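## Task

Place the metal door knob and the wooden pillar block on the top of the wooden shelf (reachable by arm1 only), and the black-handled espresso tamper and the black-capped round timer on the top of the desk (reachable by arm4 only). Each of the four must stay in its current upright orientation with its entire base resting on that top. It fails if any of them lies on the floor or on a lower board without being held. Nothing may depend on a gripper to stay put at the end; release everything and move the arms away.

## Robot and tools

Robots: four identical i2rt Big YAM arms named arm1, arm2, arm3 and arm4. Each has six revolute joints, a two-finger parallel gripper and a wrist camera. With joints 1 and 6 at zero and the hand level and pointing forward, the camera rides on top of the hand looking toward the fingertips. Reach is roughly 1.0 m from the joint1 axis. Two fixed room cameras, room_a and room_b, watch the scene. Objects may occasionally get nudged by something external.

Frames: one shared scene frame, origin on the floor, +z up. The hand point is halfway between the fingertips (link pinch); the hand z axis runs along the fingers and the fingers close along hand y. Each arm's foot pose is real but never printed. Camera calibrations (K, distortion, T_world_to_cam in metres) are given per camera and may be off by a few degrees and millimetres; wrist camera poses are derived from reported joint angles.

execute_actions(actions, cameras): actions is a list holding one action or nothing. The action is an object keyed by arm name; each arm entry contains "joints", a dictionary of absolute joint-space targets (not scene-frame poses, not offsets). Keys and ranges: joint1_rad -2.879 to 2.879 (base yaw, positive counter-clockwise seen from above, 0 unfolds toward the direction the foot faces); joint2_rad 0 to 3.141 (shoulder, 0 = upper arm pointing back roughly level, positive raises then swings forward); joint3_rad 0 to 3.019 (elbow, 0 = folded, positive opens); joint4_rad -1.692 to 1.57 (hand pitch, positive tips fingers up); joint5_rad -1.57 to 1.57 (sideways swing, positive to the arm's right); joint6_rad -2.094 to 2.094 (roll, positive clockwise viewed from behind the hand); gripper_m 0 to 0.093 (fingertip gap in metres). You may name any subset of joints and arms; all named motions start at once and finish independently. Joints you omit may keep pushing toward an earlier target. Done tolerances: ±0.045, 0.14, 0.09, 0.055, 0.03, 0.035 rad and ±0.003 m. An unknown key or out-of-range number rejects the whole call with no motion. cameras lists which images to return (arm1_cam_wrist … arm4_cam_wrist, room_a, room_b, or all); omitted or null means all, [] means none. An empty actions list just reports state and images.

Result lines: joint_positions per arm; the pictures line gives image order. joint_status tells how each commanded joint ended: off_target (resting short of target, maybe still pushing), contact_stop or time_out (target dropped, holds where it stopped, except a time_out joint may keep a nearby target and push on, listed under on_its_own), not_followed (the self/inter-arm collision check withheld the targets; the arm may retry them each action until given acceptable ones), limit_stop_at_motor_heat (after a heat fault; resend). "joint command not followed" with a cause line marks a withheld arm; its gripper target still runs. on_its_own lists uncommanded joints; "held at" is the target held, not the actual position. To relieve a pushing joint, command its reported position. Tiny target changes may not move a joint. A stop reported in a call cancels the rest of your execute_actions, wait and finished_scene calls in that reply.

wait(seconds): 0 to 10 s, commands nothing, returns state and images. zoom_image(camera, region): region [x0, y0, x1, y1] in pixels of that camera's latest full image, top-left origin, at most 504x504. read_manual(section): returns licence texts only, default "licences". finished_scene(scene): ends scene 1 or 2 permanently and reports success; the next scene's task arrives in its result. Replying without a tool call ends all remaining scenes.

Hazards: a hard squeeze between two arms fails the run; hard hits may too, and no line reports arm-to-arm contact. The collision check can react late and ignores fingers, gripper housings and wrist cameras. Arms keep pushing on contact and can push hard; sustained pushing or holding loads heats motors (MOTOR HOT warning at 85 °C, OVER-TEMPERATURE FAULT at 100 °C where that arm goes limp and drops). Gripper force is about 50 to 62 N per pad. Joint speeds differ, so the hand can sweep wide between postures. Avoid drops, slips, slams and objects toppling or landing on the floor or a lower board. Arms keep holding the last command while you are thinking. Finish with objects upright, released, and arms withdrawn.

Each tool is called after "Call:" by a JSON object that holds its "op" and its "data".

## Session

Call:
{"op": "execute_actions", "data": {"actions": []}}

Scene clock: 0.00 s.
Motor temperatures (°C, as the motors report them): arm1=[24 26 25 22 24 22] | arm2=[22 23 29 24 21 23] | arm3=[25 24 25 22 23 22] | arm4=[21 24 26 22 24 24]
arm1.joint_positions: joint1_rad=-0.874 joint2_rad=+0.461 joint3_rad=+1.362 joint4_rad=-1.573 joint5_rad=+0.004 joint6_rad=-0.387 gripper_m=+0.094
arm1.joint_status: not commanded
arm1.hand: x=+1.0626 y=-1.2547 z=+1.3815 quat_wxyz=(+0.029, -0.853, -0.288, +0.435) (m; scene frame)
arm2.joint_positions: joint1_rad=-0.174 joint2_rad=+0.568 joint3_rad=+1.379 joint4_rad=-1.574 joint5_rad=-0.060 joint6_rad=+0.242 gripper_m=+0.095
arm2.joint_status: not commanded
arm2.hand: x=+0.3344 y=-0.6094 z=+1.4057 quat_wxyz=(-0.354, +0.139, -0.909, -0.172) (m; scene frame)
arm3.joint_positions: joint1_rad=+0.195 joint2_rad=+0.643 joint3_rad=+1.427 joint4_rad=-1.304 joint5_rad=-0.247 joint6_rad=+0.030 gripper_m=+0.094
arm3.joint_status: not commanded
arm3.hand: x=-0.1016 y=+0.6942 z=+1.4663 quat_wxyz=(-0.429, +0.355, -0.780, -0.286) (m; scene frame)
arm4.joint_positions: joint1_rad=+0.097 joint2_rad=+0.461 joint3_rad=+1.706 joint4_rad=-1.371 joint5_rad=+0.121 joint6_rad=-0.498 gripper_m=+0.094
arm4.joint_status: not commanded
arm4.hand: x=-1.0703 y=+1.4528 z=+1.5668 quat_wxyz=(-0.660, +0.429, -0.612, -0.071) (m; scene frame)
pictures: arm1_cam_wrist, arm2_cam_wrist, arm3_cam_wrist, arm4_cam_wrist, room_a, room_b
camera_calibration (this result's frames):
arm1_cam_wrist: T_world_to_cam=[[-0.482289, 0.824724, 0.295342, 1.14477], [0.806533, 0.549628, -0.217747, 0.135108], [-0.34191, 0.133186, -0.930247, 1.94075], [0, 0, 0, 1]] pos_world=[1.1067, -1.27686, 1.49669]
arm2_cam_wrist: T_world_to_cam=[[0.377509, -0.897343, -0.22861, -0.348674], [-0.924359, -0.350456, -0.150803, 0.310363], [0.0552045, 0.268247, -0.961767, 1.61556], [0, 0, 0, 1]] pos_world=[0.329328, -0.63748, 1.52088]
arm3_cam_wrist: T_world_to_cam=[[0.798418, -0.582011, -0.154246, 0.710803], [-0.584456, -0.687586, -0.430855, 1.05695], [0.144705, 0.434153, -0.889141, 1.14218], [0, 0, 0, 1]] pos_world=[-0.115056, 0.644558, 1.58059]
arm4_cam_wrist: T_world_to_cam=[[0.613312, -0.619221, 0.490321, 0.78549], [-0.234807, -0.735659, -0.635351, 1.81885], [0.754131, 0.274537, -0.596586, 1.46436], [0, 0, 0, 1]] pos_world=[-1.15899, 1.42242, 1.64408]
Images, in order (width x height): arm1_cam_wrist 504x504, arm2_cam_wrist 504x504, arm3_cam_wrist 504x504, arm4_cam_wrist 504x504, room_a 672x504, room_b 672x504.

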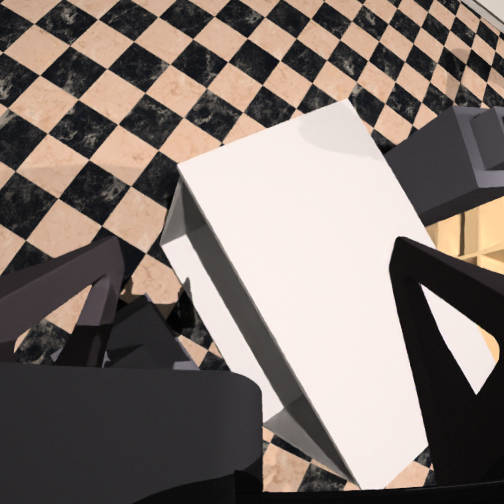

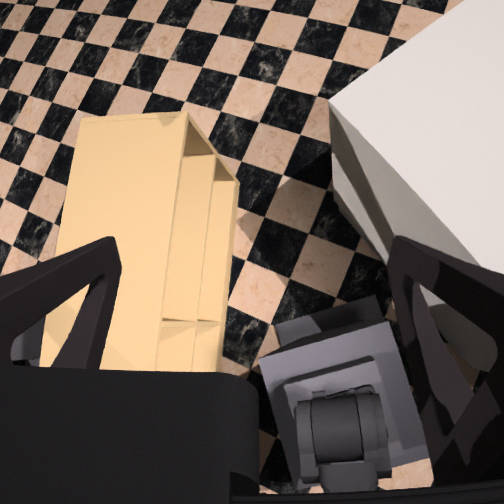

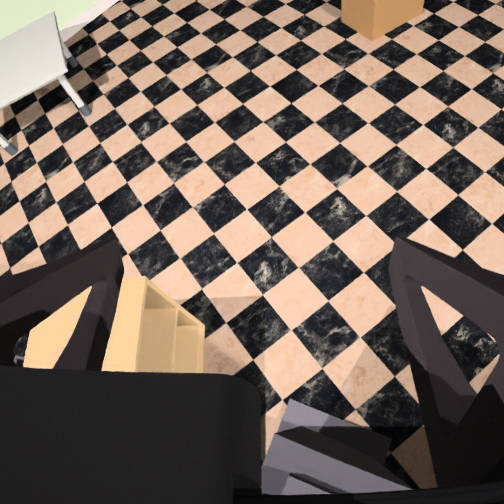

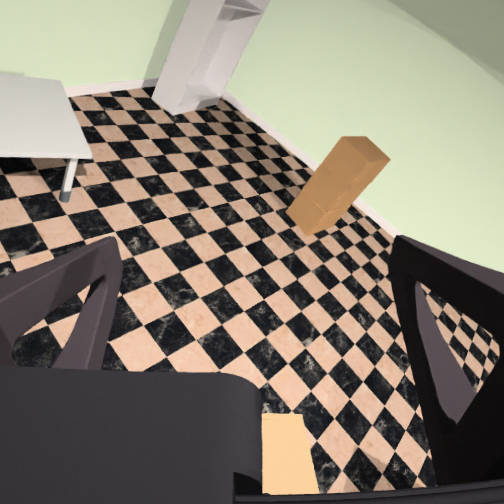

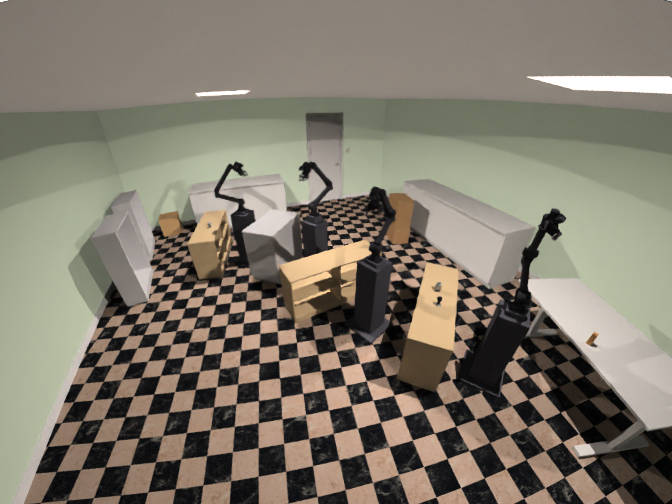

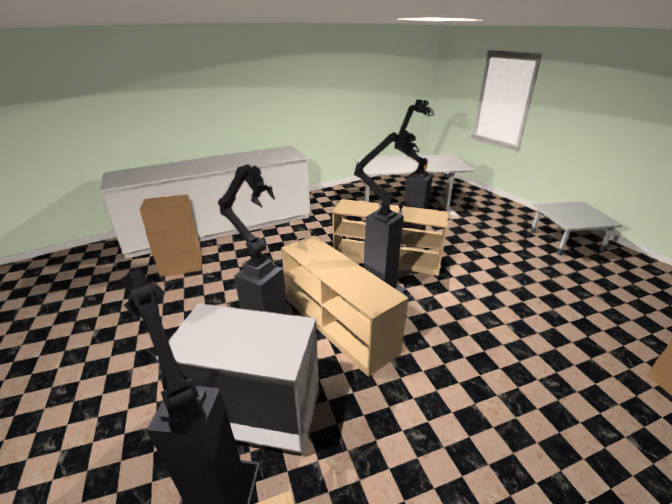

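Call:
{"op": "execute_actions", "data": {"actions": [{"arm1":{"joints":{"joint1_rad":2.1,"joint2_rad":1.6,"joint3_rad":1.6,"joint4_rad":-1.5,"joint5_rad":0,"joint6_rad":0}},"arm2":{"joints":{"joint1_rad":-1.25,"joint2_rad":1.6,"joint3_rad":1.6,"joint4_rad":-1.5,"joint5_rad":0,"joint6_rad":0}},"arm3":{"joints":{"joint1_rad":1.85,"joint2_rad":1.6,"joint3_rad":1.6,"joint4_rad":-1.5,"joint5_rad":0,"joint6_rad":0}},"arm4":{"joints":{"joint1_rad":1.5,"joint2_rad":1.6,"joint3_rad":1.6,"joint4_rad":-1.5,"joint5_rad":0,"joint6_rad":0}}}]}}

Scene clock: 8.00 s.
Motor temperatures (°C, as the motors report them): arm1=[24 26 26 22 24 22] | arm2=[22 23 30 24 21 23] | arm3=[25 24 26 22 23 22] | arm4=[21 25 27 22 24 24]
arm1.joint_positions: joint1_rad=+2.106 joint2_rad=+1.608 joint3_rad=+1.592 joint4_rad=-1.499 joint5_rad=+0.001 joint6_rad=-0.007 gripper_m=+0.094
arm1.joint_status: all done
arm1.hand: x=+1.6965 y=-1.1663 z=+1.1285 quat_wxyz=(-0.027, +0.056, -0.998, -0.001) (m; scene frame)
arm2.joint_positions: joint1_rad=-1.252 joint2_rad=+1.607 joint3_rad=+1.589 joint4_rad=-1.505 joint5_rad=-0.001 joint6_rad=+0.008 gripper_m=+0.095
arm2.joint_status: all done
arm2.hand: x=+0.6051 y=-0.9701 z=+1.1606 quat_wxyz=(-0.022, -0.278, -0.960, +0.006) (m; scene frame)
arm3.joint_positions: joint1_rad=+1.854 joint2_rad=+1.618 joint3_rad=+1.589 joint4_rad=-1.487 joint5_rad=-0.001 joint6_rad=+0.006 gripper_m=+0.094
arm3.joint_status: all done
arm3.hand: x=-0.6153 y=+0.8476 z=+1.1479 quat_wxyz=(-0.016, +0.930, -0.367, -0.021) (m; scene frame)
arm4.joint_positions: joint1_rad=+1.509 joint2_rad=+1.614 joint3_rad=+1.578 joint4_rad=-1.489 joint5_rad=-0.001 joint6_rad=-0.013 gripper_m=+0.094
arm4.joint_status: all done
arm4.hand: x=-1.4525 y=+1.8023 z=+1.1273 quat_wxyz=(-0.015, +0.905, -0.425, -0.024) (m; scene frame)
pictures: arm1_cam_wrist, arm2_cam_wrist, arm3_cam_wrist, arm4_cam_wrist, room_a, room_b
camera_calibration (this result's frames):
arm1_cam_wrist: T_world_to_cam=[[0.12027, -0.992634, -0.014616, -1.33982], [-0.832639, -0.10888, 0.543008, 0.674472], [-0.540599, -0.0531376, -0.839601, 1.92782], [0, 0, 0, 1]] pos_world=[1.76491, -1.15407, 1.23277]
arm2_cam_wrist: T_world_to_cam=[[-0.540952, -0.840934, -0.0141883, -0.468946], [-0.705369, 0.44443, 0.552211, 0.219965], [-0.458067, 0.308728, -0.833584, 1.66273], [0, 0, 0, 1]] pos_world=[0.66312, -1.00544, 1.2579]
arm3_cam_wrist: T_world_to_cam=[[0.690292, 0.723505, 0.00619476, -0.196185], [0.605103, -0.581977, 0.54328, 0.249198], [0.396671, -0.371273, -0.839528, 1.64761], [0, 0, 0, 1]] pos_world=[-0.668925, 0.898681, 1.24904]
arm4_cam_wrist: T_world_to_cam=[[0.761816, 0.647688, 0.0116456, -0.0762381], [0.542547, -0.647765, 0.53483, 1.35859], [0.353947, -0.401124, -0.844879, 2.31077], [0, 0, 0, 1]] pos_world=[-1.49691, 1.85633, 1.2266]
Images, in order (width x height): arm1_cam_wrist 504x504, arm2_cam_wrist 504x504, arm3_cam_wrist 504x504, arm4_cam_wrist 504x504, room_a 672x504, room_b 672x504.

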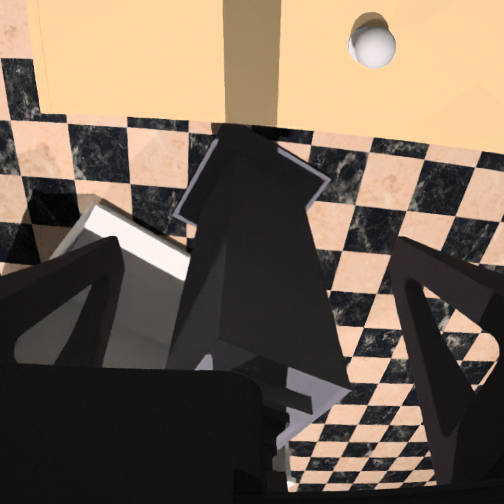

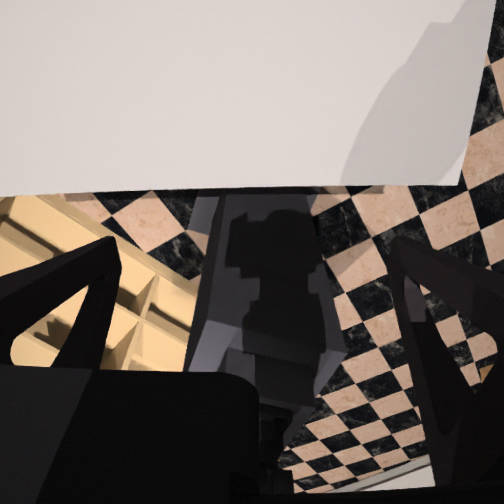

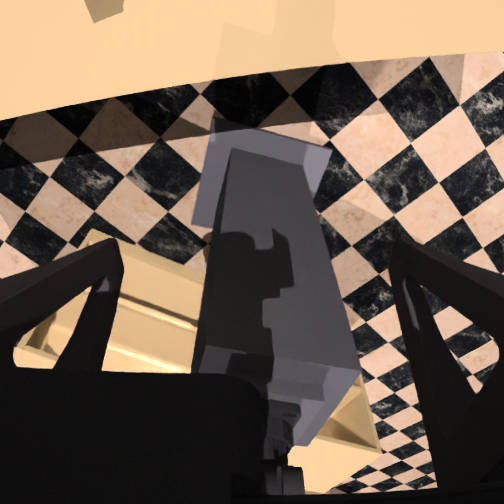

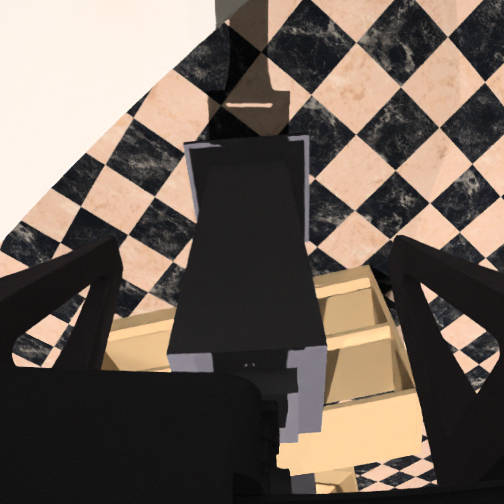

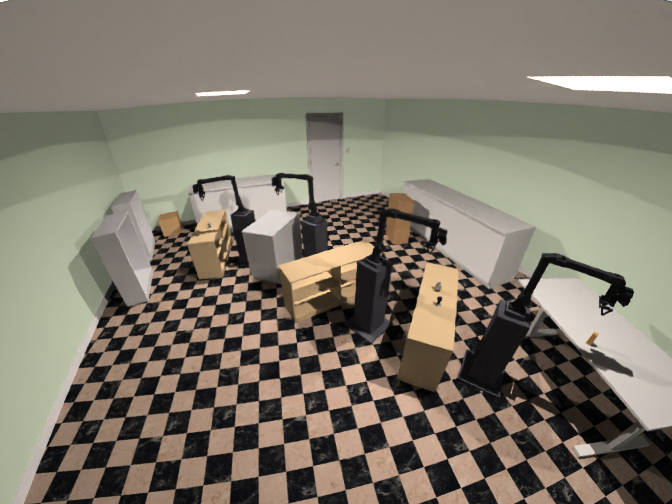

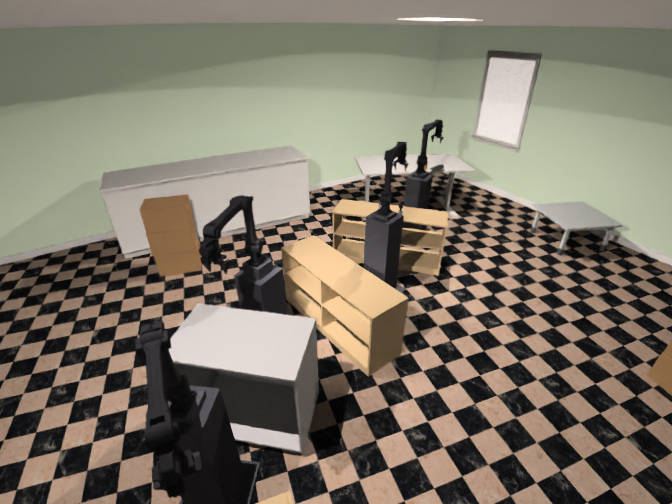

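Call:
{"op": "execute_actions", "data": {"actions": [{"arm3":{"joints":{"joint1_rad":1.95,"joint4_rad":-0.9}},"arm4":{"joints":{"joint1_rad":1.85,"joint4_rad":-0.9}},"arm2":{"joints":{"joint1_rad":1.0,"joint4_rad":-0.9}},"arm1":{"joints":{"joint1_rad":-1.5,"joint4_rad":-0.9}}}], "cameras": ["arm1_cam_wrist","arm2_cam_wrist","arm3_cam_wrist","arm4_cam_wrist"]}}

Scene clock: 13.67 s.
Motor temperatures (°C, as the motors report them): arm1=[24 26 27 22 24 22] | arm2=[22 23 30 24 21 23] | arm3=[25 24 27 22 23 22] | arm4=[21 25 28 22 24 24]
arm1.joint_positions: joint1_rad=-1.505 joint2_rad=+1.608 joint3_rad=+1.592 joint4_rad=-0.913 joint5_rad=+0.000 joint6_rad=-0.005 gripper_m=+0.094
arm1.joint_status: all done
arm1.hand: x=+0.6084 y=-0.9924 z=+1.1799 quat_wxyz=(+0.058, -0.933, +0.169, +0.311) (m; scene frame)
arm2.joint_positions: joint1_rad=+1.005 joint2_rad=+1.613 joint3_rad=+1.589 joint4_rad=-0.916 joint5_rad=+0.000 joint6_rad=+0.006 gripper_m=+0.095
arm2.joint_status: all done
arm2.hand: x=+0.1025 y=-0.0796 z=+1.2059 quat_wxyz=(-0.204, +0.712, -0.630, -0.234) (m; scene frame)
arm3.joint_positions: joint1_rad=+1.959 joint2_rad=+1.618 joint3_rad=+1.589 joint4_rad=-0.922 joint5_rad=-0.001 joint6_rad=+0.006 gripper_m=+0.094
arm3.joint_status: all done
arm3.hand: x=-0.7530 y=+0.8845 z=+1.1917 quat_wxyz=(-0.101, +0.904, -0.301, -0.285) (m; scene frame)
arm4.joint_positions: joint1_rad=+1.861 joint2_rad=+1.614 joint3_rad=+1.578 joint4_rad=-0.920 joint5_rad=-0.002 joint6_rad=-0.010 gripper_m=+0.094
arm4.joint_status: all done
arm4.hand: x=-1.6793 y=+1.7364 z=+1.1715 quat_wxyz=(-0.086, +0.919, -0.247, -0.294) (m; scene frame)
pictures: arm1_cam_wrist, arm2_cam_wrist, arm3_cam_wrist, arm4_cam_wrist
camera_calibration (this result's frames):
arm1_cam_wrist: T_world_to_cam=[[0.337737, 0.941227, -0.00495965, 0.739941], [0.941074, -0.337772, -0.0170178, -0.886002], [-0.0176929, 0.00108015, -0.999843, 1.31677], [0, 0, 0, 1]] pos_world=[0.607186, -0.997142, 1.30516]
arm2_cam_wrist: T_world_to_cam=[[0.991942, 0.125167, -0.0196186, -0.0650284], [0.125179, -0.992134, -0.000631817, -0.0881578], [-0.0195434, -0.00182911, -0.999807, 1.32608], [0, 0, 0, 1]] pos_world=[0.101456, -0.0768993, 1.32449]
arm3_cam_wrist: T_world_to_cam=[[0.605367, 0.795946, -0.00102189, -0.247533], [0.795904, -0.60532, 0.0111256, 1.12875], [0.00823679, -0.00754838, -0.999938, 1.32962], [0, 0, 0, 1]] pos_world=[-0.759477, 0.890313, 1.31673]
arm4_cam_wrist: T_world_to_cam=[[0.498227, 0.866689, 0.0249097, -0.699681], [0.866976, -0.498348, -0.00155956, 2.32905], [0.011062, 0.0223731, -0.999688, 1.27217], [0, 0, 0, 1]] pos_world=[-1.6847, 1.73862, 1.29283]
Images, in order (width x height): arm1_cam_wrist 504x504, arm2_cam_wrist 504x504, arm3_cam_wrist 504x504, arm4_cam_wrist 504x504.

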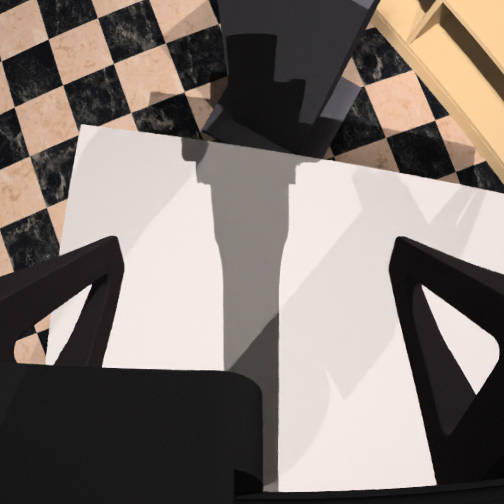

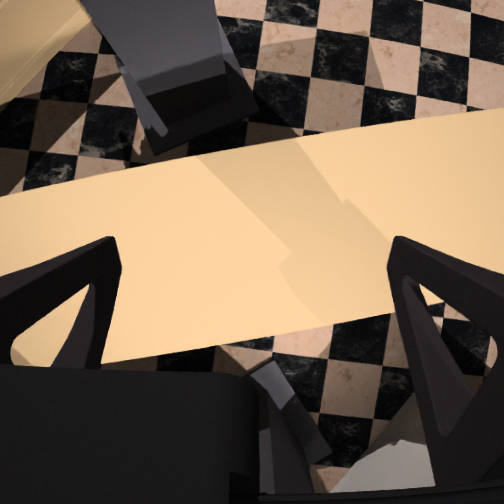

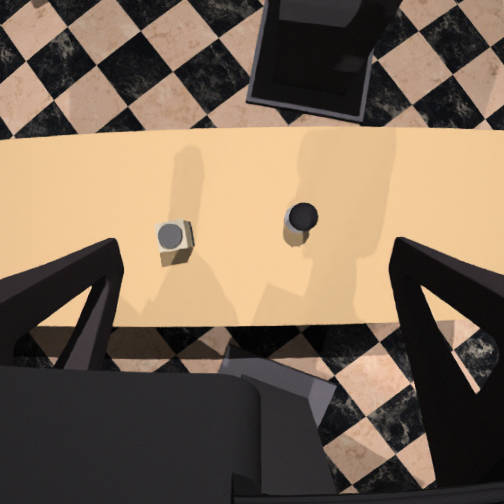

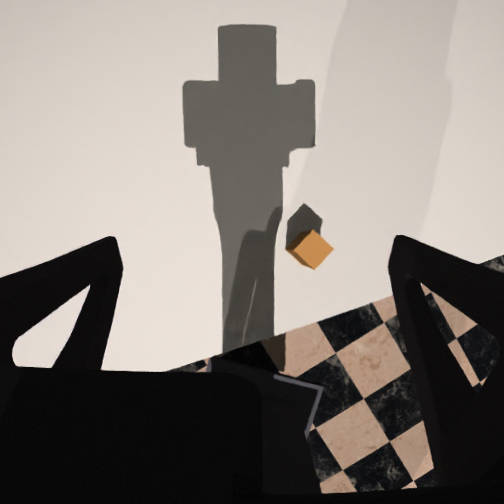

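Call:
{"op": "execute_actions", "data": {"actions": [{"arm4":{"joints":{"joint1_rad":1.748,"joint2_rad":2.13,"joint3_rad":1.83,"joint4_rad":-1.28}},"arm3":{"joints":{"joint1_rad":0.6,"joint2_rad":1.3,"joint3_rad":1.3,"joint4_rad":-1.5}},"arm2":{"joints":{"joint1_rad":0.0,"joint2_rad":1.3,"joint3_rad":1.3,"joint4_rad":-1.5}},"arm1":{"joints":{"joint1_rad":-0.6,"joint4_rad":-1.5}}}], "cameras": ["arm4_cam_wrist"]}}

Scene clock: 24.37 s.
Motor temperatures (°C, as the motors report them): arm1=[24 26 28 22 24 22] | arm2=[22 24 31 24 21 23] | arm3=[25 25 28 22 23 22] | arm4=[21 25 29 22 24 24]
arm1.joint_positions: joint1_rad=-0.594 joint2_rad=+1.608 joint3_rad=+1.592 joint4_rad=-1.486 joint5_rad=+0.000 joint6_rad=-0.005 gripper_m=+0.094
arm1.joint_status: all done
arm1.hand: x=+0.7700 y=-1.4791 z=+1.1309 quat_wxyz=(-0.009, -0.962, -0.272, +0.034) (m; scene frame)
arm2.joint_positions: joint1_rad=-0.004 joint2_rad=+1.296 joint3_rad=+1.309 joint4_rad=-1.485 joint5_rad=+0.000 joint6_rad=+0.006 gripper_m=+0.095
arm2.joint_status: all done
arm2.hand: x=+0.4847 y=-0.4585 z=+1.1807 quat_wxyz=(-0.046, +0.336, -0.941, -0.017) (m; scene frame)
arm3.joint_positions: joint1_rad=+0.599 joint2_rad=+1.299 joint3_rad=+1.304 joint4_rad=-1.487 joint5_rad=+0.000 joint6_rad=+0.006 gripper_m=+0.094
arm3.joint_status: all done
arm3.hand: x=-0.0835 y=+0.8592 z=+1.1768 quat_wxyz=(-0.046, +0.536, -0.842, -0.024) (m; scene frame)
arm4.joint_positions: joint1_rad=+1.739 joint2_rad=+2.134 joint3_rad=+1.800 joint4_rad=-1.271 joint5_rad=+0.000 joint6_rad=-0.010 gripper_m=+0.094
arm4.joint_status: all done
arm4.hand: x=-1.6393 y=+1.8054 z=+0.9242 quat_wxyz=(+0.000, +0.948, -0.319, +0.014) (m; scene frame)
pictures: arm4_cam_wrist
camera_calibration (this result's frames):
arm4_cam_wrist: T_world_to_cam=[[0.595302, 0.803405, 0.0125267, -0.488427], [0.636414, -0.480969, 0.603031, 1.36022], [0.490503, -0.351013, -0.797619, 2.29621], [0, 0, 0, 1]] pos_world=[-1.7012, 1.85263, 1.01737]
Images, in order (width x height): arm4_cam_wrist 504x504.

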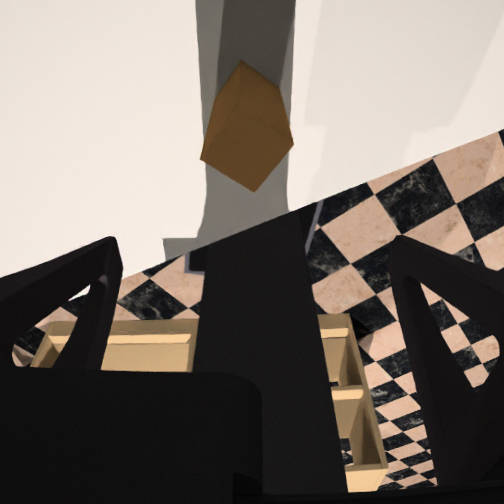

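Call:
{"op": "execute_actions", "data": {"actions": [{"arm4":{"joints":{"joint2_rad":2.37,"joint3_rad":1.75,"joint4_rad":-0.99,"joint6_rad":0.78}}}], "cameras": ["arm4_cam_wrist"]}}

Scene clock: 30.87 s.
Motor temperatures (°C, as the motors report them): arm1=[24 27 28 22 24 22] | arm2=[22 24 31 24 21 23] | arm3=[25 25 28 22 23 22] | arm4=[21 26 29 22 24 24]
arm1.joint_positions: joint1_rad=-0.594 joint2_rad=+1.608 joint3_rad=+1.592 joint4_rad=-1.486 joint5_rad=+0.000 joint6_rad=-0.005 gripper_m=+0.094
arm1.joint_status: not commanded
arm1.hand: x=+0.7700 y=-1.4791 z=+1.1309 quat_wxyz=(-0.009, -0.962, -0.272, +0.034) (m; scene frame)
arm2.joint_positions: joint1_rad=-0.004 joint2_rad=+1.296 joint3_rad=+1.309 joint4_rad=-1.485 joint5_rad=+0.000 joint6_rad=+0.006 gripper_m=+0.095
arm2.joint_status: not commanded
arm2.hand: x=+0.4847 y=-0.4585 z=+1.1807 quat_wxyz=(-0.046, +0.336, -0.941, -0.017) (m; scene frame)
arm3.joint_positions: joint1_rad=+0.599 joint2_rad=+1.299 joint3_rad=+1.304 joint4_rad=-1.487 joint5_rad=+0.000 joint6_rad=+0.006 gripper_m=+0.094
arm3.joint_status: not commanded
arm3.hand: x=-0.0835 y=+0.8592 z=+1.1768 quat_wxyz=(-0.046, +0.536, -0.842, -0.024) (m; scene frame)
arm4.joint_positions: joint1_rad=+1.739 joint2_rad=+2.361 joint3_rad=+1.755 joint4_rad=-1.005 joint5_rad=-0.001 joint6_rad=+0.765 gripper_m=+0.094
arm4.joint_status: all done
arm4.hand: x=-1.6469 y=+1.8127 z=+0.7663 quat_wxyz=(-0.004, +0.756, -0.654, +0.016) (m; scene frame)
pictures: arm4_cam_wrist
camera_calibration (this result's frames):
arm4_cam_wrist: T_world_to_cam=[[0.987171, 0.156509, 0.0316048, 1.31555], [0.107114, -0.795937, 0.595828, 1.16859], [0.118408, -0.584798, -0.80249, 1.99128], [0, 0, 0, 1]] pos_world=[-1.65963, 1.88873, 0.860126]
Images, in order (width x height): arm4_cam_wrist 504x504.

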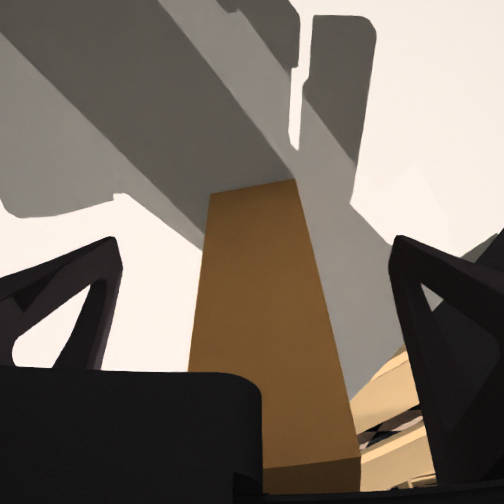

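Call:
{"op": "execute_actions", "data": {"actions": [{"arm4":{"joints":{"gripper_m":0}}}], "cameras": []}}

Call:
{"op": "execute_actions", "data": {"actions": [{"arm4":{"joints":{"joint2_rad":1.9,"joint3_rad":1.83,"joint4_rad":-1.5}}}], "cameras": []}}

Call:
{"op": "execute_actions", "data": {"actions": [{"arm4":{"joints":{"joint1_rad":-1.38}}}], "cameras": []}}

Call:
{"op": "execute_actions", "data": {"actions": [{"arm4":{"joints":{"joint2_rad":2.07,"joint3_rad":1.6,"joint4_rad":-1.1}}}], "cameras": ["arm4_cam_wrist","room_b"]}}

Scene clock: 36.63 s.
Motor temperatures (°C, as the motors report them): arm1=[24 27 28 22 24 22] | arm2=[22 23 31 24 21 23] | arm3=[25 24 28 22 23 22] | arm4=[21 26 28 22 24 24]
arm1.joint_positions: joint1_rad=-0.594 joint2_rad=+1.608 joint3_rad=+1.592 joint4_rad=-1.486 joint5_rad=+0.000 joint6_rad=-0.005 gripper_m=+0.094
arm1.joint_status: not commanded
arm1.hand: x=+0.7700 y=-1.4791 z=+1.1309 quat_wxyz=(-0.009, -0.962, -0.272, +0.034) (m; scene frame)
arm2.joint_positions: joint1_rad=-0.004 joint2_rad=+1.296 joint3_rad=+1.309 joint4_rad=-1.485 joint5_rad=+0.000 joint6_rad=+0.006 gripper_m=+0.095
arm2.joint_status: not commanded
arm2.hand: x=+0.4847 y=-0.4585 z=+1.1807 quat_wxyz=(-0.046, +0.336, -0.941, -0.017) (m; scene frame)
arm3.joint_positions: joint1_rad=+0.599 joint2_rad=+1.299 joint3_rad=+1.304 joint4_rad=-1.487 joint5_rad=+0.000 joint6_rad=+0.006 gripper_m=+0.094
arm3.joint_status: not commanded
arm3.hand: x=-0.0835 y=+0.8592 z=+1.1768 quat_wxyz=(-0.046, +0.536, -0.842, -0.024) (m; scene frame)
arm4.joint_positions: joint1_rad=+1.739 joint2_rad=+2.358 joint3_rad=+1.752 joint4_rad=-1.001 joint5_rad=+0.000 joint6_rad=+0.769 gripper_m=+0.035
arm4.joint_status: gripper_m off_target (ended at +0.035, target +0.000)
arm4.hand: x=-1.6470 y=+1.8128 z=+0.7672 quat_wxyz=(-0.005, +0.756, -0.655, +0.014) (m; scene frame)
pictures: none
No camera images: the call's "cameras" was empty. Leave "cameras" out to get every camera's image.

Scene clock: 38.27 s.
Motor temperatures (°C, as the motors report them): arm1=[24 27 28 22 24 22] | arm2=[22 23 31 24 21 23] | arm3=[25 24 28 22 23 22] | arm4=[21 26 29 22 24 24]
arm1.joint_positions: joint1_rad=-0.594 joint2_rad=+1.608 joint3_rad=+1.592 joint4_rad=-1.486 joint5_rad=+0.000 joint6_rad=-0.005 gripper_m=+0.094
arm1.joint_status: not commanded
arm1.hand: x=+0.7700 y=-1.4791 z=+1.1309 quat_wxyz=(-0.009, -0.962, -0.272, +0.034) (m; scene frame)
arm2.joint_positions: joint1_rad=-0.004 joint2_rad=+1.296 joint3_rad=+1.309 joint4_rad=-1.485 joint5_rad=+0.000 joint6_rad=+0.006 gripper_m=+0.095
arm2.joint_status: not commanded
arm2.hand: x=+0.4847 y=-0.4585 z=+1.1807 quat_wxyz=(-0.046, +0.336, -0.941, -0.017) (m; scene frame)
arm3.joint_positions: joint1_rad=+0.599 joint2_rad=+1.299 joint3_rad=+1.304 joint4_rad=-1.487 joint5_rad=+0.000 joint6_rad=+0.006 gripper_m=+0.094
arm3.joint_status: not commanded
arm3.hand: x=-0.0835 y=+0.8592 z=+1.1768 quat_wxyz=(-0.046, +0.536, -0.842, -0.024) (m; scene frame)
arm4.joint_positions: joint1_rad=+1.739 joint2_rad=+1.920 joint3_rad=+1.814 joint4_rad=-1.489 joint5_rad=+0.000 joint6_rad=+0.769 gripper_m=+0.035
arm4.joint_status: all done
arm4.hand: x=-1.6040 y=+1.7764 z=+1.0572 quat_wxyz=(-0.005, +0.756, -0.655, +0.008) (m; scene frame)
pictures: none
No camera images: the call's "cameras" was empty. Leave "cameras" out to get every camera's image.

Scene clock: 40.87 s.
Motor temperatures (°C, as the motors report them): arm1=[24 27 28 22 24 22] | arm2=[22 23 31 24 21 23] | arm3=[25 24 28 22 23 22] | arm4=[21 26 29 22 24 24]
arm1.joint_positions: joint1_rad=-0.594 joint2_rad=+1.608 joint3_rad=+1.592 joint4_rad=-1.486 joint5_rad=+0.000 joint6_rad=-0.005 gripper_m=+0.094
arm1.joint_status: not commanded
arm1.hand: x=+0.7700 y=-1.4791 z=+1.1309 quat_wxyz=(-0.009, -0.962, -0.272, +0.034) (m; scene frame)
arm2.joint_positions: joint1_rad=-0.004 joint2_rad=+1.296 joint3_rad=+1.309 joint4_rad=-1.485 joint5_rad=+0.000 joint6_rad=+0.006 gripper_m=+0.095
arm2.joint_status: not commanded
arm2.hand: x=+0.4847 y=-0.4585 z=+1.1807 quat_wxyz=(-0.046, +0.336, -0.941, -0.017) (m; scene frame)
arm3.joint_positions: joint1_rad=+0.599 joint2_rad=+1.299 joint3_rad=+1.304 joint4_rad=-1.487 joint5_rad=+0.000 joint6_rad=+0.006 gripper_m=+0.094
arm3.joint_status: not commanded
arm3.hand: x=-0.0835 y=+0.8592 z=+1.1768 quat_wxyz=(-0.046, +0.536, -0.842, -0.024) (m; scene frame)
arm4.joint_positions: joint1_rad=-1.391 joint2_rad=+1.920 joint3_rad=+1.814 joint4_rad=-1.489 joint5_rad=+0.002 joint6_rad=+0.769 gripper_m=+0.035
arm4.joint_status: all done
arm4.hand: x=-0.6695 y=+1.0587 z=+1.0476 quat_wxyz=(+0.016, -0.651, -0.759, -0.002) (m; scene frame)
pictures: none
No camera images: the call's "cameras" was empty. Leave "cameras" out to get every camera's image.

Scene clock: 42.17 s.
Motor temperatures (°C, as the motors report them): arm1=[24 27 28 22 24 22] | arm2=[22 23 31 24 21 23] | arm3=[25 24 28 22 23 22] | arm4=[21 26 29 22 24 24]
arm1.joint_positions: joint1_rad=-0.594 joint2_rad=+1.608 joint3_rad=+1.592 joint4_rad=-1.486 joint5_rad=+0.000 joint6_rad=-0.005 gripper_m=+0.094
arm1.joint_status: not commanded
arm1.hand: x=+0.7700 y=-1.4791 z=+1.1309 quat_wxyz=(-0.009, -0.962, -0.272, +0.034) (m; scene frame)
arm2.joint_positions: joint1_rad=-0.004 joint2_rad=+1.296 joint3_rad=+1.309 joint4_rad=-1.485 joint5_rad=+0.000 joint6_rad=+0.006 gripper_m=+0.095
arm2.joint_status: not commanded
arm2.hand: x=+0.4847 y=-0.4585 z=+1.1807 quat_wxyz=(-0.046, +0.336, -0.941, -0.017) (m; scene frame)
arm3.joint_positions: joint1_rad=+0.599 joint2_rad=+1.299 joint3_rad=+1.304 joint4_rad=-1.487 joint5_rad=+0.000 joint6_rad=+0.006 gripper_m=+0.094
arm3.joint_status: not commanded
arm3.hand: x=-0.0835 y=+0.8592 z=+1.1768 quat_wxyz=(-0.046, +0.536, -0.842, -0.024) (m; scene frame)
arm4.joint_positions: joint1_rad=-1.391 joint2_rad=+2.082 joint3_rad=+1.567 joint4_rad=-1.111 joint5_rad=+0.002 joint6_rad=+0.769 gripper_m=+0.035
arm4.joint_status: all done
arm4.hand: x=-0.6730 y=+1.0633 z=+0.8648 quat_wxyz=(+0.032, -0.650, -0.759, -0.001) (m; scene frame)
pictures: arm4_cam_wrist, room_b
camera_calibration (this result's frames):
arm4_cam_wrist: T_world_to_cam=[[-0.985123, -0.166224, 0.0436082, -0.526274], [-0.103483, 0.776394, 0.621695, -1.42688], [-0.137197, 0.607933, -0.782045, 0.0588029], [0, 0, 0, 1]] pos_world=[-0.658036, 0.984594, 0.956021]
Images, in order (width x height): arm4_cam_wrist 504x504, room_b 672x504.

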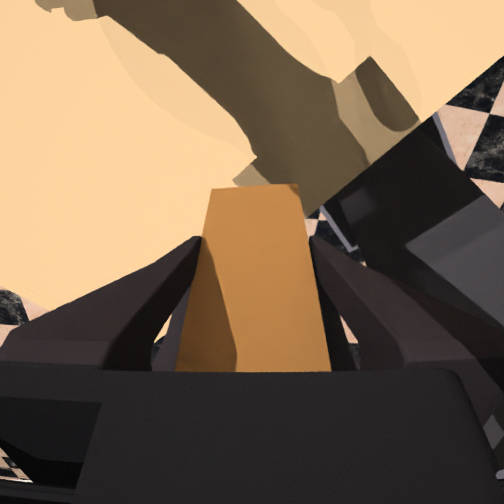

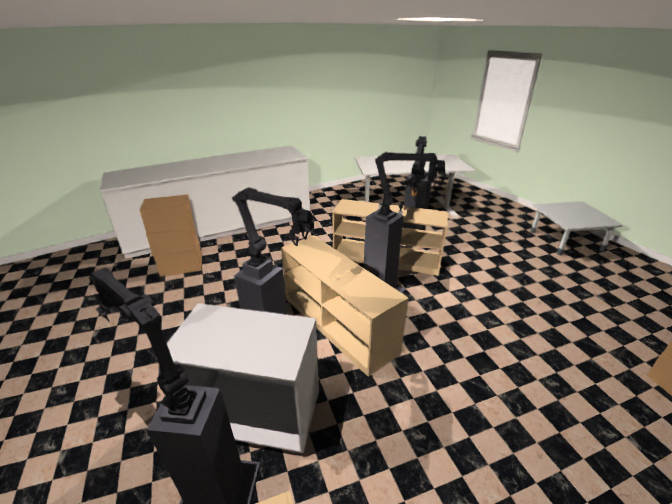

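Call:
{"op": "execute_actions", "data": {"actions": [{"arm4":{"joints":{"joint2_rad":2.16,"joint4_rad":-0.99}}}], "cameras": ["room_a"]}}

Call:
{"op": "zoom_image", "data": {"camera": "room_a", "region": [390, 230, 530, 330]}}

Scene clock: 46.70 s.
Motor temperatures (°C, as the motors report them): arm1=[24 27 28 22 24 22] | arm2=[22 23 31 24 21 23] | arm3=[25 24 28 22 23 22] | arm4=[21 26 29 22 24 24]
arm1.joint_positions: joint1_rad=-0.594 joint2_rad=+1.608 joint3_rad=+1.592 joint4_rad=-1.486 joint5_rad=+0.000 joint6_rad=-0.005 gripper_m=+0.094
arm1.joint_status: not commanded
arm1.hand: x=+0.7700 y=-1.4791 z=+1.1309 quat_wxyz=(-0.009, -0.962, -0.272, +0.034) (m; scene frame)
arm2.joint_positions: joint1_rad=-0.004 joint2_rad=+1.296 joint3_rad=+1.309 joint4_rad=-1.485 joint5_rad=+0.000 joint6_rad=+0.006 gripper_m=+0.095
arm2.joint_status: not commanded
arm2.hand: x=+0.4847 y=-0.4585 z=+1.1807 quat_wxyz=(-0.046, +0.336, -0.941, -0.017) (m; scene frame)
arm3.joint_positions: joint1_rad=+0.599 joint2_rad=+1.299 joint3_rad=+1.304 joint4_rad=-1.487 joint5_rad=+0.000 joint6_rad=+0.006 gripper_m=+0.094
arm3.joint_status: not commanded
arm3.hand: x=-0.0835 y=+0.8592 z=+1.1768 quat_wxyz=(-0.046, +0.536, -0.842, -0.024) (m; scene frame)
arm4.joint_positions: joint1_rad=-1.391 joint2_rad=+2.179 joint3_rad=+1.567 joint4_rad=-1.002 joint5_rad=+0.002 joint6_rad=+0.769 gripper_m=+0.035
arm4.joint_status: all done
arm4.hand: x=-0.6644 y=+1.0574 z=+0.8082 quat_wxyz=(+0.026, -0.650, -0.759, -0.002) (m; scene frame)
pictures: room_a
Images, in order (width x height): room_a 672x504.

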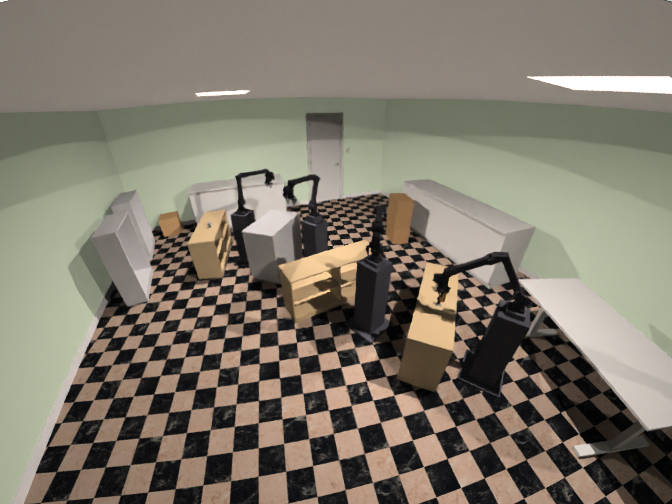

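Region (390, 230, 530, 330) of room_a's 672x504 image, scaled by 3.600, with more detail than that image has; it fills the top 360 rows of this view, and the rest is white.

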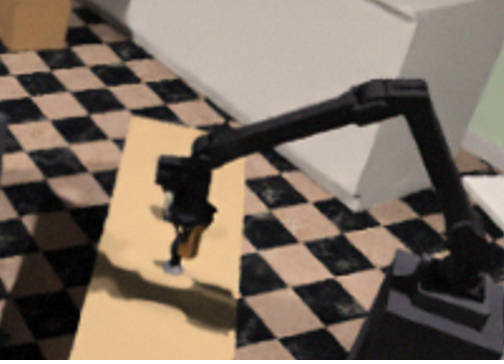

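Call:
{"op": "execute_actions", "data": {"actions": [{"arm4":{"joints":{"joint2_rad":2.23,"joint4_rad":-0.93}}}], "cameras": ["arm4_cam_wrist"]}}

Scene clock: 50.37 s.
Motor temperatures (°C, as the motors report them): arm1=[24 27 28 22 24 22] | arm2=[22 23 31 24 21 23] | arm3=[25 24 28 22 23 22] | arm4=[21 26 29 22 24 24]
arm1.joint_positions: joint1_rad=-0.594 joint2_rad=+1.608 joint3_rad=+1.592 joint4_rad=-1.486 joint5_rad=+0.000 joint6_rad=-0.005 gripper_m=+0.094
arm1.joint_status: not commanded
arm1.hand: x=+0.7700 y=-1.4791 z=+1.1309 quat_wxyz=(-0.009, -0.962, -0.272, +0.034) (m; scene frame)
arm2.joint_positions: joint1_rad=-0.004 joint2_rad=+1.296 joint3_rad=+1.309 joint4_rad=-1.485 joint5_rad=+0.000 joint6_rad=+0.006 gripper_m=+0.095
arm2.joint_status: not commanded
arm2.hand: x=+0.4847 y=-0.4585 z=+1.1807 quat_wxyz=(-0.046, +0.336, -0.941, -0.017) (m; scene frame)
arm3.joint_positions: joint1_rad=+0.599 joint2_rad=+1.299 joint3_rad=+1.304 joint4_rad=-1.487 joint5_rad=+0.000 joint6_rad=+0.006 gripper_m=+0.094
arm3.joint_status: not commanded
arm3.hand: x=-0.0835 y=+0.8592 z=+1.1768 quat_wxyz=(-0.046, +0.536, -0.842, -0.024) (m; scene frame)
arm4.joint_positions: joint1_rad=-1.391 joint2_rad=+2.241 joint3_rad=+1.567 joint4_rad=-0.942 joint5_rad=+0.002 joint6_rad=+0.769 gripper_m=+0.035
arm4.joint_status: all done
arm4.hand: x=-0.6631 y=+1.0568 z=+0.7717 quat_wxyz=(+0.027, -0.650, -0.759, -0.002) (m; scene frame)
pictures: arm4_cam_wrist
camera_calibration (this result's frames):
arm4_cam_wrist: T_world_to_cam=[[-0.985479, -0.165876, 0.0362888, -0.508498], [-0.108681, 0.780393, 0.615772, -1.36609], [-0.130461, 0.602887, -0.787088, 0.00506835], [0, 0, 0, 1]] pos_world=[-0.648921, 0.978685, 0.863643]
Images, in order (width x height): arm4_cam_wrist 504x504.

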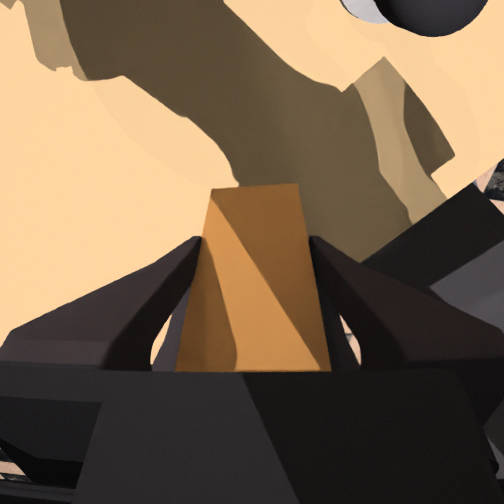

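Call:
{"op": "execute_actions", "data": {"actions": [{"arm4":{"joints":{"joint2_rad":2.29,"joint4_rad":-0.88}}}], "cameras": ["arm4_cam_wrist"]}}

Scene clock: 53.17 s.
Motor temperatures (°C, as the motors report them): arm1=[24 27 28 22 24 22] | arm2=[22 23 31 24 21 23] | arm3=[25 24 28 22 23 22] | arm4=[21 26 29 22 24 24]
arm1.joint_positions: joint1_rad=-0.594 joint2_rad=+1.608 joint3_rad=+1.592 joint4_rad=-1.486 joint5_rad=+0.000 joint6_rad=-0.005 gripper_m=+0.094
arm1.joint_status: not commanded
arm1.hand: x=+0.7700 y=-1.4791 z=+1.1309 quat_wxyz=(-0.009, -0.962, -0.272, +0.034) (m; scene frame)
arm2.joint_positions: joint1_rad=-0.004 joint2_rad=+1.296 joint3_rad=+1.309 joint4_rad=-1.485 joint5_rad=+0.000 joint6_rad=+0.006 gripper_m=+0.095
arm2.joint_status: not commanded
arm2.hand: x=+0.4847 y=-0.4585 z=+1.1807 quat_wxyz=(-0.046, +0.336, -0.941, -0.017) (m; scene frame)
arm3.joint_positions: joint1_rad=+0.599 joint2_rad=+1.299 joint3_rad=+1.304 joint4_rad=-1.487 joint5_rad=+0.000 joint6_rad=+0.006 gripper_m=+0.094
arm3.joint_status: not commanded
arm3.hand: x=-0.0835 y=+0.8592 z=+1.1768 quat_wxyz=(-0.046, +0.536, -0.842, -0.024) (m; scene frame)
arm4.joint_positions: joint1_rad=-1.391 joint2_rad=+2.300 joint3_rad=+1.567 joint4_rad=-0.892 joint5_rad=+0.002 joint6_rad=+0.769 gripper_m=+0.035
arm4.joint_status: all done
arm4.hand: x=-0.6650 y=+1.0586 z=+0.7372 quat_wxyz=(+0.031, -0.650, -0.759, -0.002) (m; scene frame)
pictures: arm4_cam_wrist
camera_calibration (this result's frames):
arm4_cam_wrist: T_world_to_cam=[[-0.985178, -0.166171, 0.0425629, -0.512928], [-0.104229, 0.776967, 0.620853, -1.34358], [-0.136238, 0.607214, -0.782771, -0.0350944], [0, 0, 0, 1]] pos_world=[-0.650146, 0.979991, 0.828524]
Images, in order (width x height): arm4_cam_wrist 504x504.

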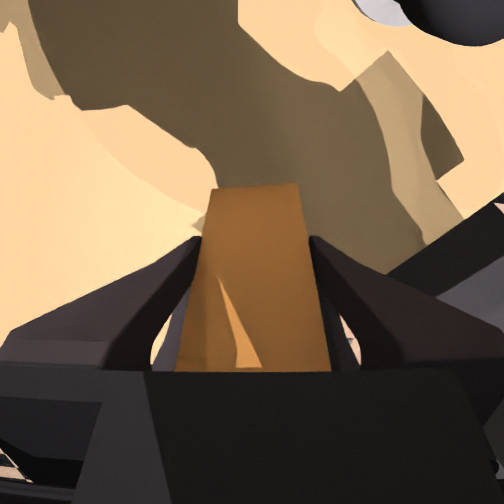

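Call:
{"op": "execute_actions", "data": {"actions": [{"arm4":{"joints":{"joint2_rad":2.31,"joint4_rad":-0.85}}}], "cameras": []}}

Call:
{"op": "execute_actions", "data": {"actions": [{"arm4":{"joints":{"gripper_m":0.08}}}], "cameras": ["arm4_cam_wrist"]}}

Call:
{"op": "execute_actions", "data": {"actions": [{"arm4":{"joints":{"joint2_rad":1.9,"joint3_rad":1.6,"joint4_rad":-1.0,"joint6_rad":0,"gripper_m":0.093}}}], "cameras": ["arm4_cam_wrist"]}}

Scene clock: 56.50 s.
Motor temperatures (°C, as the motors report them): arm1=[24 27 28 22 24 22] | arm2=[22 23 31 24 21 23] | arm3=[25 24 28 22 23 22] | arm4=[21 26 29 22 24 24]
arm1.joint_positions: joint1_rad=-0.594 joint2_rad=+1.608 joint3_rad=+1.592 joint4_rad=-1.486 joint5_rad=+0.000 joint6_rad=-0.005 gripper_m=+0.094
arm1.joint_status: not commanded
arm1.hand: x=+0.7700 y=-1.4791 z=+1.1309 quat_wxyz=(-0.009, -0.962, -0.272, +0.034) (m; scene frame)
arm2.joint_positions: joint1_rad=-0.004 joint2_rad=+1.296 joint3_rad=+1.309 joint4_rad=-1.485 joint5_rad=+0.000 joint6_rad=+0.006 gripper_m=+0.095
arm2.joint_status: not commanded
arm2.hand: x=+0.4847 y=-0.4585 z=+1.1807 quat_wxyz=(-0.046, +0.336, -0.941, -0.017) (m; scene frame)
arm3.joint_positions: joint1_rad=+0.599 joint2_rad=+1.299 joint3_rad=+1.304 joint4_rad=-1.487 joint5_rad=+0.000 joint6_rad=+0.006 gripper_m=+0.094
arm3.joint_status: not commanded
arm3.hand: x=-0.0835 y=+0.8592 z=+1.1768 quat_wxyz=(-0.046, +0.536, -0.842, -0.024) (m; scene frame)
arm4.joint_positions: joint1_rad=-1.391 joint2_rad=+2.305 joint3_rad=+1.567 joint4_rad=-0.863 joint5_rad=+0.002 joint6_rad=+0.769 gripper_m=+0.035
arm4.joint_status: all done
arm4.hand: x=-0.6604 y=+1.0552 z=+0.7340 quat_wxyz=(+0.019, -0.650, -0.759, -0.002) (m; scene frame)
pictures: none
No camera images: the call's "cameras" was empty. Leave "cameras" out to get every camera's image.

Scene clock: 57.17 s.
Motor temperatures (°C, as the motors report them): arm1=[24 27 28 22 24 22] | arm2=[22 23 31 24 21 23] | arm3=[25 24 28 22 23 22] | arm4=[21 26 29 22 24 24]
arm1.joint_positions: joint1_rad=-0.594 joint2_rad=+1.608 joint3_rad=+1.592 joint4_rad=-1.486 joint5_rad=+0.000 joint6_rad=-0.005 gripper_m=+0.094
arm1.joint_status: not commanded
arm1.hand: x=+0.7700 y=-1.4791 z=+1.1309 quat_wxyz=(-0.009, -0.962, -0.272, +0.034) (m; scene frame)
arm2.joint_positions: joint1_rad=-0.004 joint2_rad=+1.296 joint3_rad=+1.309 joint4_rad=-1.485 joint5_rad=+0.000 joint6_rad=+0.006 gripper_m=+0.095
arm2.joint_status: not commanded
arm2.hand: x=+0.4847 y=-0.4585 z=+1.1807 quat_wxyz=(-0.046, +0.336, -0.941, -0.017) (m; scene frame)
arm3.joint_positions: joint1_rad=+0.599 joint2_rad=+1.299 joint3_rad=+1.304 joint4_rad=-1.487 joint5_rad=+0.000 joint6_rad=+0.006 gripper_m=+0.094
arm3.joint_status: not commanded
arm3.hand: x=-0.0835 y=+0.8592 z=+1.1768 quat_wxyz=(-0.046, +0.536, -0.842, -0.024) (m; scene frame)
arm4.joint_positions: joint1_rad=-1.391 joint2_rad=+2.305 joint3_rad=+1.567 joint4_rad=-0.863 joint5_rad=+0.002 joint6_rad=+0.769 gripper_m=+0.080
arm4.joint_status: all done
arm4.hand: x=-0.6604 y=+1.0552 z=+0.7340 quat_wxyz=(+0.019, -0.650, -0.759, -0.002) (m; scene frame)
pictures: arm4_cam_wrist
camera_calibration (this result's frames):
arm4_cam_wrist: T_world_to_cam=[[-0.98587, -0.16547, 0.0260859, -0.497916], [-0.115835, 0.7859, 0.607407, -1.34563], [-0.121009, 0.595803, -0.793962, -0.00456095], [0, 0, 0, 1]] pos_world=[-0.647303, 0.977857, 0.826713]
Images, in order (width x height): arm4_cam_wrist 504x504.

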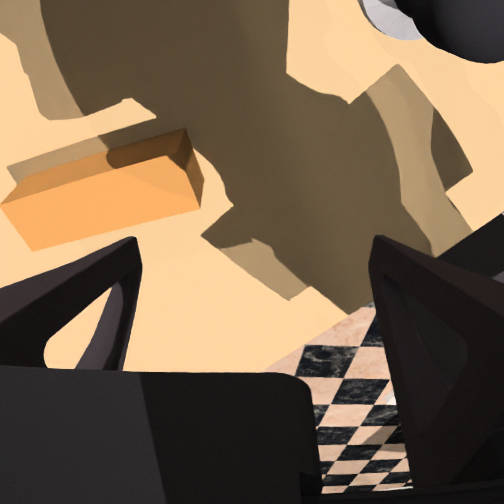

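Scene clock: 58.90 s.
Motor temperatures (°C, as the motors report them): arm1=[24 27 28 22 24 22] | arm2=[22 23 31 24 21 23] | arm3=[25 24 28 22 23 22] | arm4=[21 26 29 22 24 24]
arm1.joint_positions: joint1_rad=-0.594 joint2_rad=+1.608 joint3_rad=+1.592 joint4_rad=-1.486 joint5_rad=+0.000 joint6_rad=-0.005 gripper_m=+0.094
arm1.joint_status: not commanded
arm1.hand: x=+0.7700 y=-1.4791 z=+1.1309 quat_wxyz=(-0.009, -0.962, -0.272, +0.034) (m; scene frame)
arm2.joint_positions: joint1_rad=-0.004 joint2_rad=+1.296 joint3_rad=+1.309 joint4_rad=-1.485 joint5_rad=+0.000 joint6_rad=+0.006 gripper_m=+0.095
arm2.joint_status: not commanded
arm2.hand: x=+0.4847 y=-0.4585 z=+1.1807 quat_wxyz=(-0.046, +0.336, -0.941, -0.017) (m; scene frame)
arm3.joint_positions: joint1_rad=+0.599 joint2_rad=+1.299 joint3_rad=+1.304 joint4_rad=-1.487 joint5_rad=+0.000 joint6_rad=+0.006 gripper_m=+0.094
arm3.joint_status: not commanded
arm3.hand: x=-0.0835 y=+0.8592 z=+1.1768 quat_wxyz=(-0.046, +0.536, -0.842, -0.024) (m; scene frame)
arm4.joint_positions: joint1_rad=-1.391 joint2_rad=+1.909 joint3_rad=+1.589 joint4_rad=-0.990 joint5_rad=+0.002 joint6_rad=+0.013 gripper_m=+0.093
arm4.joint_status: all done
arm4.hand: x=-0.6311 y=+1.0303 z=+0.9776 quat_wxyz=(-0.121, -0.323, -0.938, +0.036) (m; scene frame)
pictures: arm4_cam_wrist
camera_calibration (this result's frames):
arm4_cam_wrist: T_world_to_cam=[[-0.606055, -0.795419, -0.00257289, 0.437315], [-0.742683, 0.564709, 0.359897, -1.39645], [-0.284816, 0.220028, -0.932989, 0.626968], [0, 0, 0, 1]] pos_world=[-0.593511, 0.998485, 1.08866]
Images, in order (width x height): arm4_cam_wrist 504x504.

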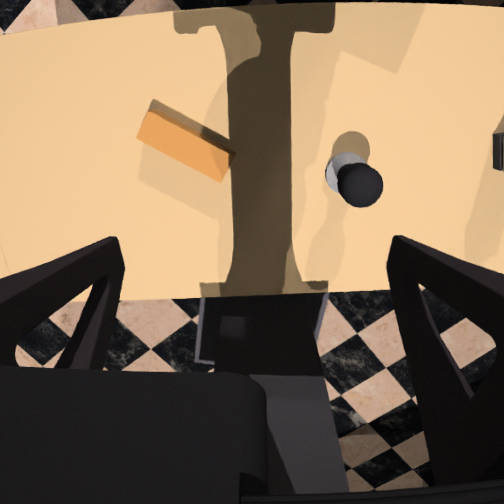

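Call:
{"op": "execute_actions", "data": {"actions": [{"arm4":{"joints":{"joint1_rad":-1.54,"joint2_rad":2.12,"joint3_rad":1.8,"joint4_rad":-1.28}}}], "cameras": ["arm4_cam_wrist"]}}

Scene clock: 71.27 s.
Motor temperatures (°C, as the motors report them): arm1=[24 27 28 22 24 22] | arm2=[22 23 31 24 21 23] | arm3=[25 24 28 22 23 22] | arm4=[21 26 29 22 24 24]
arm1.joint_positions: joint1_rad=-0.594 joint2_rad=+1.608 joint3_rad=+1.592 joint4_rad=-1.486 joint5_rad=+0.000 joint6_rad=-0.005 gripper_m=+0.094
arm1.joint_status: not commanded
arm1.hand: x=+0.7700 y=-1.4791 z=+1.1309 quat_wxyz=(-0.009, -0.962, -0.272, +0.034) (m; scene frame)
arm2.joint_positions: joint1_rad=-0.004 joint2_rad=+1.296 joint3_rad=+1.309 joint4_rad=-1.485 joint5_rad=+0.000 joint6_rad=+0.006 gripper_m=+0.095
arm2.joint_status: not commanded
arm2.hand: x=+0.4847 y=-0.4585 z=+1.1807 quat_wxyz=(-0.046, +0.336, -0.941, -0.017) (m; scene frame)
arm3.joint_positions: joint1_rad=+0.599 joint2_rad=+1.299 joint3_rad=+1.304 joint4_rad=-1.487 joint5_rad=+0.000 joint6_rad=+0.006 gripper_m=+0.094
arm3.joint_status: not commanded
arm3.hand: x=-0.0835 y=+0.8592 z=+1.1768 quat_wxyz=(-0.046, +0.536, -0.842, -0.024) (m; scene frame)
arm4.joint_positions: joint1_rad=-1.552 joint2_rad=+2.139 joint3_rad=+1.752 joint4_rad=-1.268 joint5_rad=+0.001 joint6_rad=+0.012 gripper_m=+0.093
arm4.joint_status: all done
arm4.hand: x=-0.7143 y=+0.9707 z=+0.8942 quat_wxyz=(+0.042, -0.398, -0.916, -0.021) (m; scene frame)
pictures: arm4_cam_wrist
camera_calibration (this result's frames):
arm4_cam_wrist: T_world_to_cam=[[-0.723218, -0.690617, -0.00179207, 0.153088], [-0.522837, 0.545819, 0.654769, -1.48283], [-0.451217, 0.474478, -0.755827, 0.0143438], [0, 0, 0, 1]] pos_world=[-0.658089, 0.908274, 0.982024]
Images, in order (width x height): arm4_cam_wrist 504x504.

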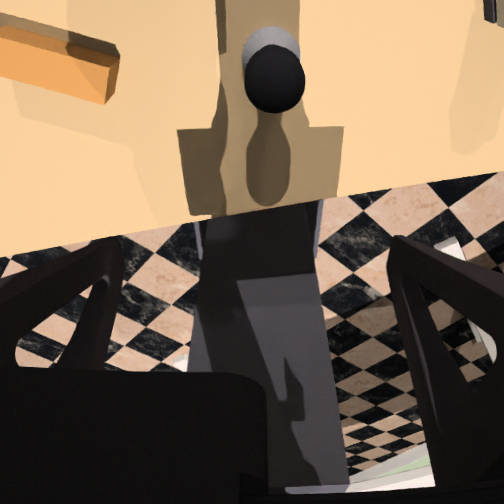

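Call:
{"op": "execute_actions", "data": {"actions": [{"arm4":{"joints":{"joint1_rad":-1.56,"joint2_rad":2.33,"joint3_rad":1.79,"joint4_rad":-1.05}}}], "cameras": ["arm4_cam_wrist"]}}

Scene clock: 75.93 s.
Motor temperatures (°C, as the motors report them): arm1=[24 27 28 22 24 22] | arm2=[22 23 31 24 21 23] | arm3=[25 24 28 22 23 22] | arm4=[21 26 29 22 24 24]
arm1.joint_positions: joint1_rad=-0.594 joint2_rad=+1.608 joint3_rad=+1.592 joint4_rad=-1.486 joint5_rad=+0.000 joint6_rad=-0.005 gripper_m=+0.094
arm1.joint_status: not commanded
arm1.hand: x=+0.7700 y=-1.4791 z=+1.1309 quat_wxyz=(-0.009, -0.962, -0.272, +0.034) (m; scene frame)
arm2.joint_positions: joint1_rad=-0.004 joint2_rad=+1.296 joint3_rad=+1.309 joint4_rad=-1.485 joint5_rad=+0.000 joint6_rad=+0.006 gripper_m=+0.095
arm2.joint_status: not commanded
arm2.hand: x=+0.4847 y=-0.4585 z=+1.1807 quat_wxyz=(-0.046, +0.336, -0.941, -0.017) (m; scene frame)
arm3.joint_positions: joint1_rad=+0.599 joint2_rad=+1.299 joint3_rad=+1.304 joint4_rad=-1.487 joint5_rad=+0.000 joint6_rad=+0.006 gripper_m=+0.094
arm3.joint_status: not commanded
arm3.hand: x=-0.0835 y=+0.8592 z=+1.1768 quat_wxyz=(-0.046, +0.536, -0.842, -0.024) (m; scene frame)
arm4.joint_positions: joint1_rad=-1.552 joint2_rad=+2.344 joint3_rad=+1.766 joint4_rad=-1.062 joint5_rad=+0.001 joint6_rad=+0.012 gripper_m=+0.093
arm4.joint_status: all done
arm4.hand: x=-0.6994 y=+0.9563 z=+0.7697 quat_wxyz=(+0.035, -0.399, -0.916, -0.018) (m; scene frame)
pictures: arm4_cam_wrist
camera_calibration (this result's frames):
arm4_cam_wrist: T_world_to_cam=[[-0.723272, -0.690561, -0.0017835, 0.153646], [-0.529276, 0.552685, 0.643745, -1.38823], [-0.443559, 0.466546, -0.765238, -0.0460758], [0, 0, 0, 1]] pos_world=[-0.644064, 0.89485, 0.858679]
Images, in order (width x height): arm4_cam_wrist 504x504.

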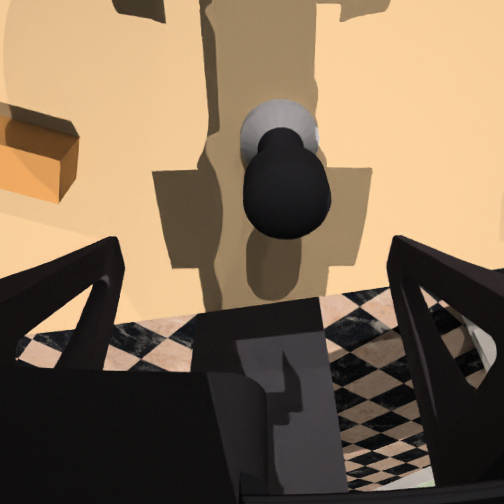

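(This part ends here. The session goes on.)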